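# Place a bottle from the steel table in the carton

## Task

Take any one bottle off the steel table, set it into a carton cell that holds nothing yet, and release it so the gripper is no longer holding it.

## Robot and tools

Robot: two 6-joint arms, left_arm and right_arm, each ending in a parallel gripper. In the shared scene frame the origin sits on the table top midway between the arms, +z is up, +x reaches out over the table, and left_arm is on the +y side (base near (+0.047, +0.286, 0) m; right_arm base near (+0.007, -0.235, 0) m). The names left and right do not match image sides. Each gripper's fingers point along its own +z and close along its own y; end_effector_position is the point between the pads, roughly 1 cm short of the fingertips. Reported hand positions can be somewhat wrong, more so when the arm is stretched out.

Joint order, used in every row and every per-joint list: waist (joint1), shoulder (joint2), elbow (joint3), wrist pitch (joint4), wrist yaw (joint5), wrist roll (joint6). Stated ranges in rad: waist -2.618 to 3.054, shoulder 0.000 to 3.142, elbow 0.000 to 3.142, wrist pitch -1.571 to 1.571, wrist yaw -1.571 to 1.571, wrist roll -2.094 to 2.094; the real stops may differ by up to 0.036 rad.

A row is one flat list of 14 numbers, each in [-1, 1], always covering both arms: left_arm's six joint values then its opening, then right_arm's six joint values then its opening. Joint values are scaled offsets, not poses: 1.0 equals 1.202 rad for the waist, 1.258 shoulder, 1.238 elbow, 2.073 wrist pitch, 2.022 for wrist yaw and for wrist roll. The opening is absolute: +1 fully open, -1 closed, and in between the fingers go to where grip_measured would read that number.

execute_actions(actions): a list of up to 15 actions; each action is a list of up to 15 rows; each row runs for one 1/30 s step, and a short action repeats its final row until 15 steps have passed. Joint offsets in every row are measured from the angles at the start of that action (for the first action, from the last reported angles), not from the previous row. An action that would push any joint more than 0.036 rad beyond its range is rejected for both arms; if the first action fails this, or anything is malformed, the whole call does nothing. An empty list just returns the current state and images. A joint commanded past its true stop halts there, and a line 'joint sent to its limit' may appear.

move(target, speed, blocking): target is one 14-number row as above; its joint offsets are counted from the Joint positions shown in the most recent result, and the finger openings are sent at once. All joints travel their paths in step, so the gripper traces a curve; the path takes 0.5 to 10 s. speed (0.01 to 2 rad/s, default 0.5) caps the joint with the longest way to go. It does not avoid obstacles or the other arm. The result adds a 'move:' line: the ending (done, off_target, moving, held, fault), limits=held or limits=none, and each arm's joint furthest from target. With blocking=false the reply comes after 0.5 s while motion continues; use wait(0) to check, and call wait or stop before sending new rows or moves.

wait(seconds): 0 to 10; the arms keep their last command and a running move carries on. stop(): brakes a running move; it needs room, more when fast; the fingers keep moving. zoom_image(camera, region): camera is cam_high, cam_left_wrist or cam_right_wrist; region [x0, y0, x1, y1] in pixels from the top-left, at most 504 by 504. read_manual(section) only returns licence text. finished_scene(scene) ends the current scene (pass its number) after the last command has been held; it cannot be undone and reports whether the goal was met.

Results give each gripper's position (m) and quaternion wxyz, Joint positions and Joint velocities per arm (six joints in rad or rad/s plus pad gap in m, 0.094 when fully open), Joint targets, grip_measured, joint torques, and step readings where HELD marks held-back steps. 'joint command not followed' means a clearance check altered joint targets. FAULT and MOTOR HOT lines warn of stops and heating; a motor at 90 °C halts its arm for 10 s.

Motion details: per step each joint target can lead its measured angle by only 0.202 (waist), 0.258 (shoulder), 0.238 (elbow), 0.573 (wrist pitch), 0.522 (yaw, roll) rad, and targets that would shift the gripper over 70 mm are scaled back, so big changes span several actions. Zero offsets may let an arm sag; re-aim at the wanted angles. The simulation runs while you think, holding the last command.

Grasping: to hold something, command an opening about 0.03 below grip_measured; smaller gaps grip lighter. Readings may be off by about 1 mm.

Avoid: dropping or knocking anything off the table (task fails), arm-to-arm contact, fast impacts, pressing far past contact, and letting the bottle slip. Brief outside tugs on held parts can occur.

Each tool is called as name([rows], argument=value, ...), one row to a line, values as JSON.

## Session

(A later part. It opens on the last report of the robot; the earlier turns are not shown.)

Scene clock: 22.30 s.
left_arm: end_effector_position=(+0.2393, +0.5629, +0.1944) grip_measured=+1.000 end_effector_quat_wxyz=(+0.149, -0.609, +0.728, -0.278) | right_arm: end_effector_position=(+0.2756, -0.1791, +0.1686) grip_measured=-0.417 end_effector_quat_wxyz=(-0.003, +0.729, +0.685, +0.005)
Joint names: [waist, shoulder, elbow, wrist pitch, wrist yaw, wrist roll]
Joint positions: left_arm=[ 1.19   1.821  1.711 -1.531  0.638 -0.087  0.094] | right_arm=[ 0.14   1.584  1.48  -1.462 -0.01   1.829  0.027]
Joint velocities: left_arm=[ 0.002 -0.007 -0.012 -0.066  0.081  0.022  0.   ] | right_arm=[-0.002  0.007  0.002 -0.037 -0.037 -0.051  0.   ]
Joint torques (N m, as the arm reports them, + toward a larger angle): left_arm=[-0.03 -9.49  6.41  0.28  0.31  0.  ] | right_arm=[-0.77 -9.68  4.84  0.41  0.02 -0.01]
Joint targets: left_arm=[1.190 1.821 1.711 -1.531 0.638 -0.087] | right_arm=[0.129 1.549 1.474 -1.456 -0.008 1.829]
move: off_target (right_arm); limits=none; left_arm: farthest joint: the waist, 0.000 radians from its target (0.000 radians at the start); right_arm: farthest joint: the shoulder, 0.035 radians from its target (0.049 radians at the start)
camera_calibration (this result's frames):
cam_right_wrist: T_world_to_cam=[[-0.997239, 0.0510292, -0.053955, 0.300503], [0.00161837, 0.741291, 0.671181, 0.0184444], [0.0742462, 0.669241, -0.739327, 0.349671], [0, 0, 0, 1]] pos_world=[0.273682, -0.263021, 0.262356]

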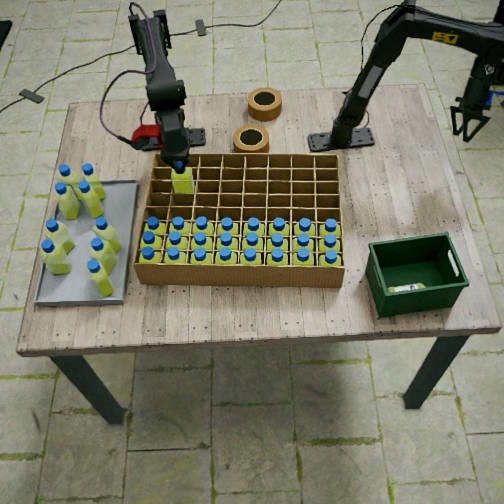

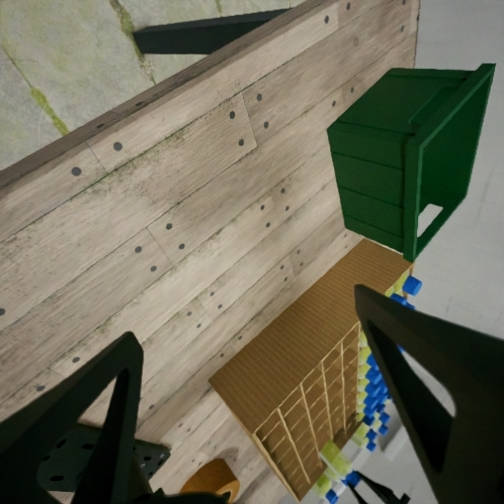

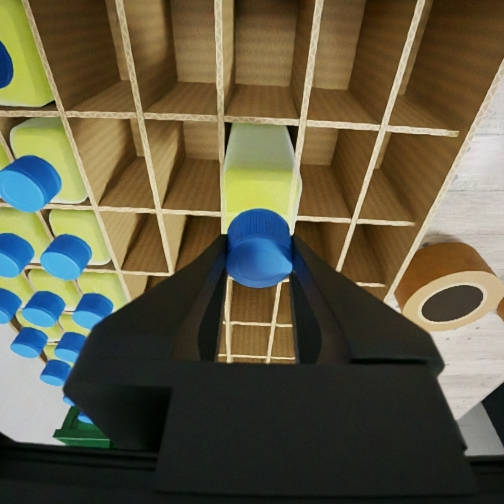

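It's in. Continue down.

move(target=[0,0,0,0,0,0,1,0,-0.02,-0.155,0.087,0,0,-0.46], speed=0.12)

move(target=[0,0,0,0,0,0,1,0,-0.02,0,0,0,0,-0.1])

move(target=[0,0,0,0,0,0,1,0,-0.02,0.2,-0.1,0,0,-0.1], speed=0.4)

Scene clock: 24.57 s.
left_arm: end_effector_position=(+0.2393, +0.5629, +0.1944) grip_measured=+1.000 end_effector_quat_wxyz=(+0.149, -0.609, +0.728, -0.278) | right_arm: end_effector_position=(+0.2749, -0.1791, +0.1217) grip_measured=-0.417 end_effector_quat_wxyz=(-0.006, +0.729, +0.685, +0.000)
Joint names: [waist, shoulder, elbow, wrist pitch, wrist yaw, wrist roll]
Joint positions: left_arm=[ 1.19   1.821  1.711 -1.531  0.638 -0.087  0.094] | right_arm=[ 0.14   1.584  1.294 -1.287 -0.01   1.829  0.027]
Joint velocities: left_arm=[ 0.027 -0.017 -0.002  0.007 -0.051 -0.022  0.   ] | right_arm=[-0.007 -0.017  0.007 -0.037 -0.022 -0.007  0.   ]
Joint torques (N m, as the arm reports them, + toward a larger angle): left_arm=[ 0.03 -9.58  6.48  0.26  0.29  0.01] | right_arm=[-0.02 -8.95  4.97  0.37  0.03 -0.02]
Joint targets: left_arm=[1.190 1.821 1.711 -1.531 0.638 -0.087] | right_arm=[0.140 1.559 1.289 -1.282 -0.010 1.829]
move: off_target (right_arm); limits=none; left_arm: farthest joint: the waist, 0.000 radians from its target (0.000 radians at the start); right_arm: farthest joint: the shoulder, 0.025 radians from its target (0.025 radians at the start)
camera_calibration (this result's frames):
cam_right_wrist: T_world_to_cam=[[-0.997772, 0.0509609, -0.0430547, 0.296075], [0.00899496, 0.742235, 0.670079, 0.0481618], [0.0661045, 0.668199, -0.74104, 0.317355], [0, 0, 0, 1]] pos_world=[0.274003, -0.262892, 0.215648]

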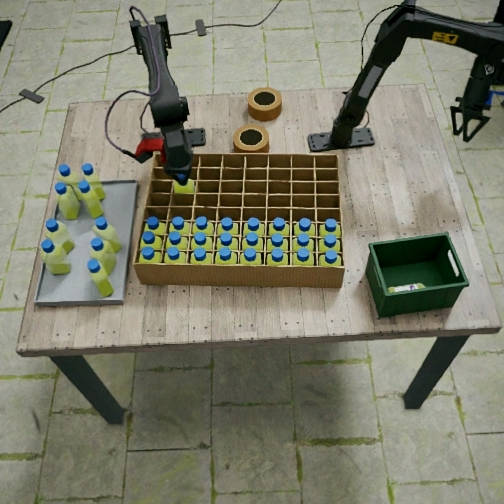

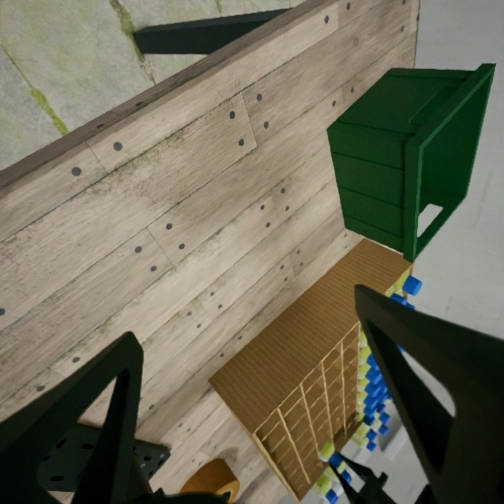

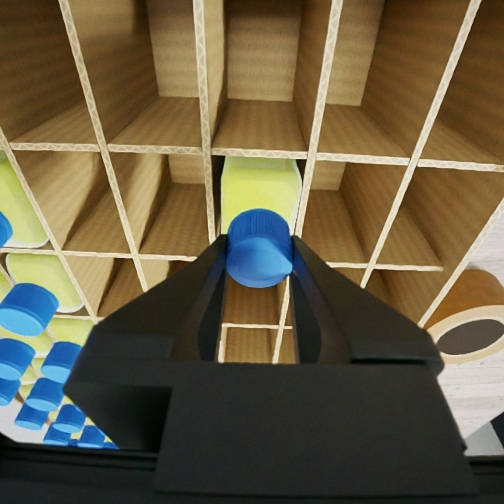

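Scene clock: 25.27 s.
left_arm: end_effector_position=(+0.2393, +0.5629, +0.1944) grip_measured=+1.000 end_effector_quat_wxyz=(+0.149, -0.609, +0.728, -0.278) | right_arm: end_effector_position=(+0.2748, -0.1791, +0.1217) grip_measured=-0.103 end_effector_quat_wxyz=(-0.006, +0.729, +0.685, +0.001)
Joint names: [waist, shoulder, elbow, wrist pitch, wrist yaw, wrist roll]
Joint positions: left_arm=[ 1.19   1.821  1.711 -1.531  0.638 -0.087  0.094] | right_arm=[ 0.14   1.584  1.294 -1.287 -0.011  1.829  0.042]
Joint velocities: left_arm=[ 0.012  0.002 -0.007 -0.037 -0.022 -0.051  0.   ] | right_arm=[ 0.002 -0.017 -0.007 -0.007  0.007 -0.037 -0.002]
Joint torques (N m, as the arm reports them, + toward a larger angle): left_arm=[-0.05 -9.56  6.43  0.26  0.32  0.  ] | right_arm=[ 0.   -8.91  5.39  0.31  0.02 -0.02]
Joint targets: left_arm=[1.190 1.821 1.711 -1.531 0.638 -0.087] | right_arm=[0.140 1.559 1.294 -1.287 -0.010 1.829]
move: off_target (right_arm); limits=none; left_arm: farthest joint: the waist, 0.000 radians from its target (0.000 radians at the start); right_arm: farthest joint: the shoulder, 0.025 radians from its target (0.025 radians at the start)
camera_calibration (this result's frames):
cam_right_wrist: T_world_to_cam=[[-0.997775, 0.0509791, -0.0429614, 0.296051], [0.00904635, 0.741984, 0.670356, 0.0480192], [0.0660509, 0.668476, -0.740795, 0.317346], [0, 0, 0, 1]] pos_world=[0.273997, -0.26286, 0.215617]

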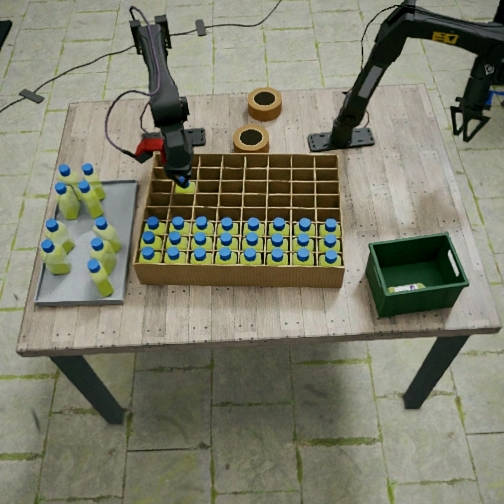

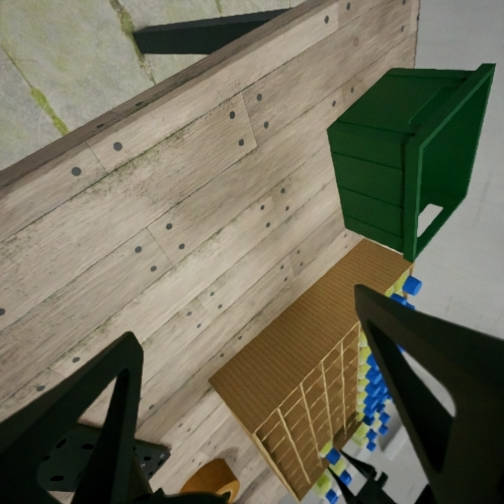

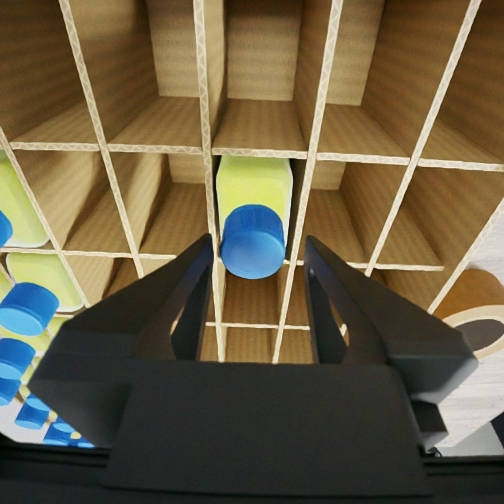

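Scene clock: 26.57 s.
left_arm: end_effector_position=(+0.2393, +0.5629, +0.1944) grip_measured=+1.000 end_effector_quat_wxyz=(+0.149, -0.609, +0.728, -0.278) | right_arm: end_effector_position=(+0.2792, -0.1780, +0.1771) grip_measured=-0.103 end_effector_quat_wxyz=(+0.002, +0.729, +0.685, +0.014)
Joint names: [waist, shoulder, elbow, wrist pitch, wrist yaw, wrist roll]
Joint positions: left_arm=[ 1.19   1.821  1.711 -1.531  0.638 -0.087  0.094] | right_arm=[ 0.14   1.584  1.514 -1.475 -0.012  1.829  0.042]
Joint velocities: left_arm=[-0.012 -0.002 -0.007 -0.081 -0.037 -0.022  0.   ] | right_arm=[-0.012  0.007 -0.012 -0.022 -0.066 -0.007  0.   ]
Joint torques (N m, as the arm reports them, + toward a larger angle): left_arm=[ 0.05 -9.6   6.45  0.26  0.28  0.  ] | right_arm=[ 0.04 -8.83  7.46  0.18  0.03 -0.03]
Joint targets: left_arm=[1.190 1.821 1.711 -1.531 0.638 -0.087] | right_arm=[0.140 1.559 1.542 -1.494 -0.011 1.829]
move: off_target (right_arm); limits=none; left_arm: farthest joint: the waist, 0.000 radians from its target (0.000 radians at the start); right_arm: farthest joint: the elbow, 0.027 radians from its target (0.247 radians at the start)
camera_calibration (this result's frames):
cam_right_wrist: T_world_to_cam=[[-0.995983, 0.0513914, -0.0733269, 0.307697], [-0.0117153, 0.737076, 0.675708, 0.0140281], [0.0887731, 0.673853, -0.733513, 0.350687], [0, 0, 0, 1]] pos_world=[0.275493, -0.262464, 0.270317]

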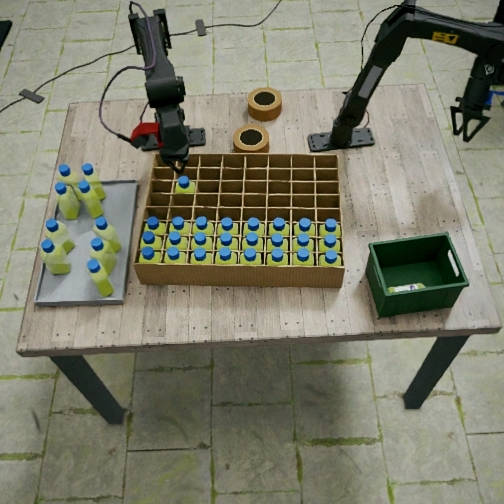

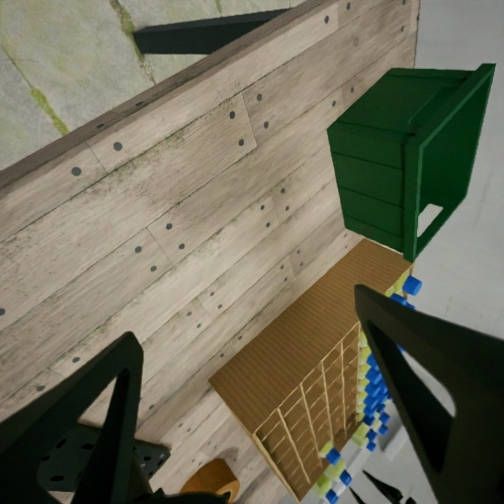

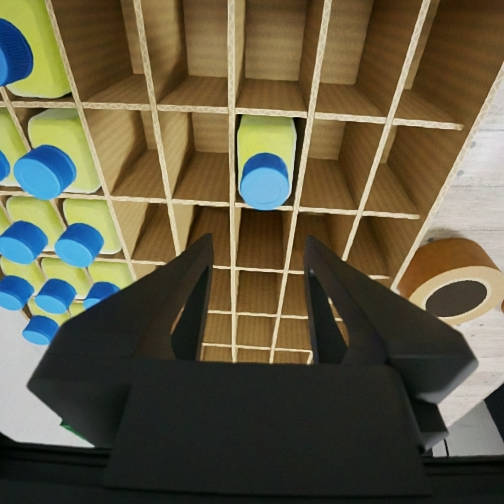

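finished_scene(scene=1)

The scene is finished: the task was done.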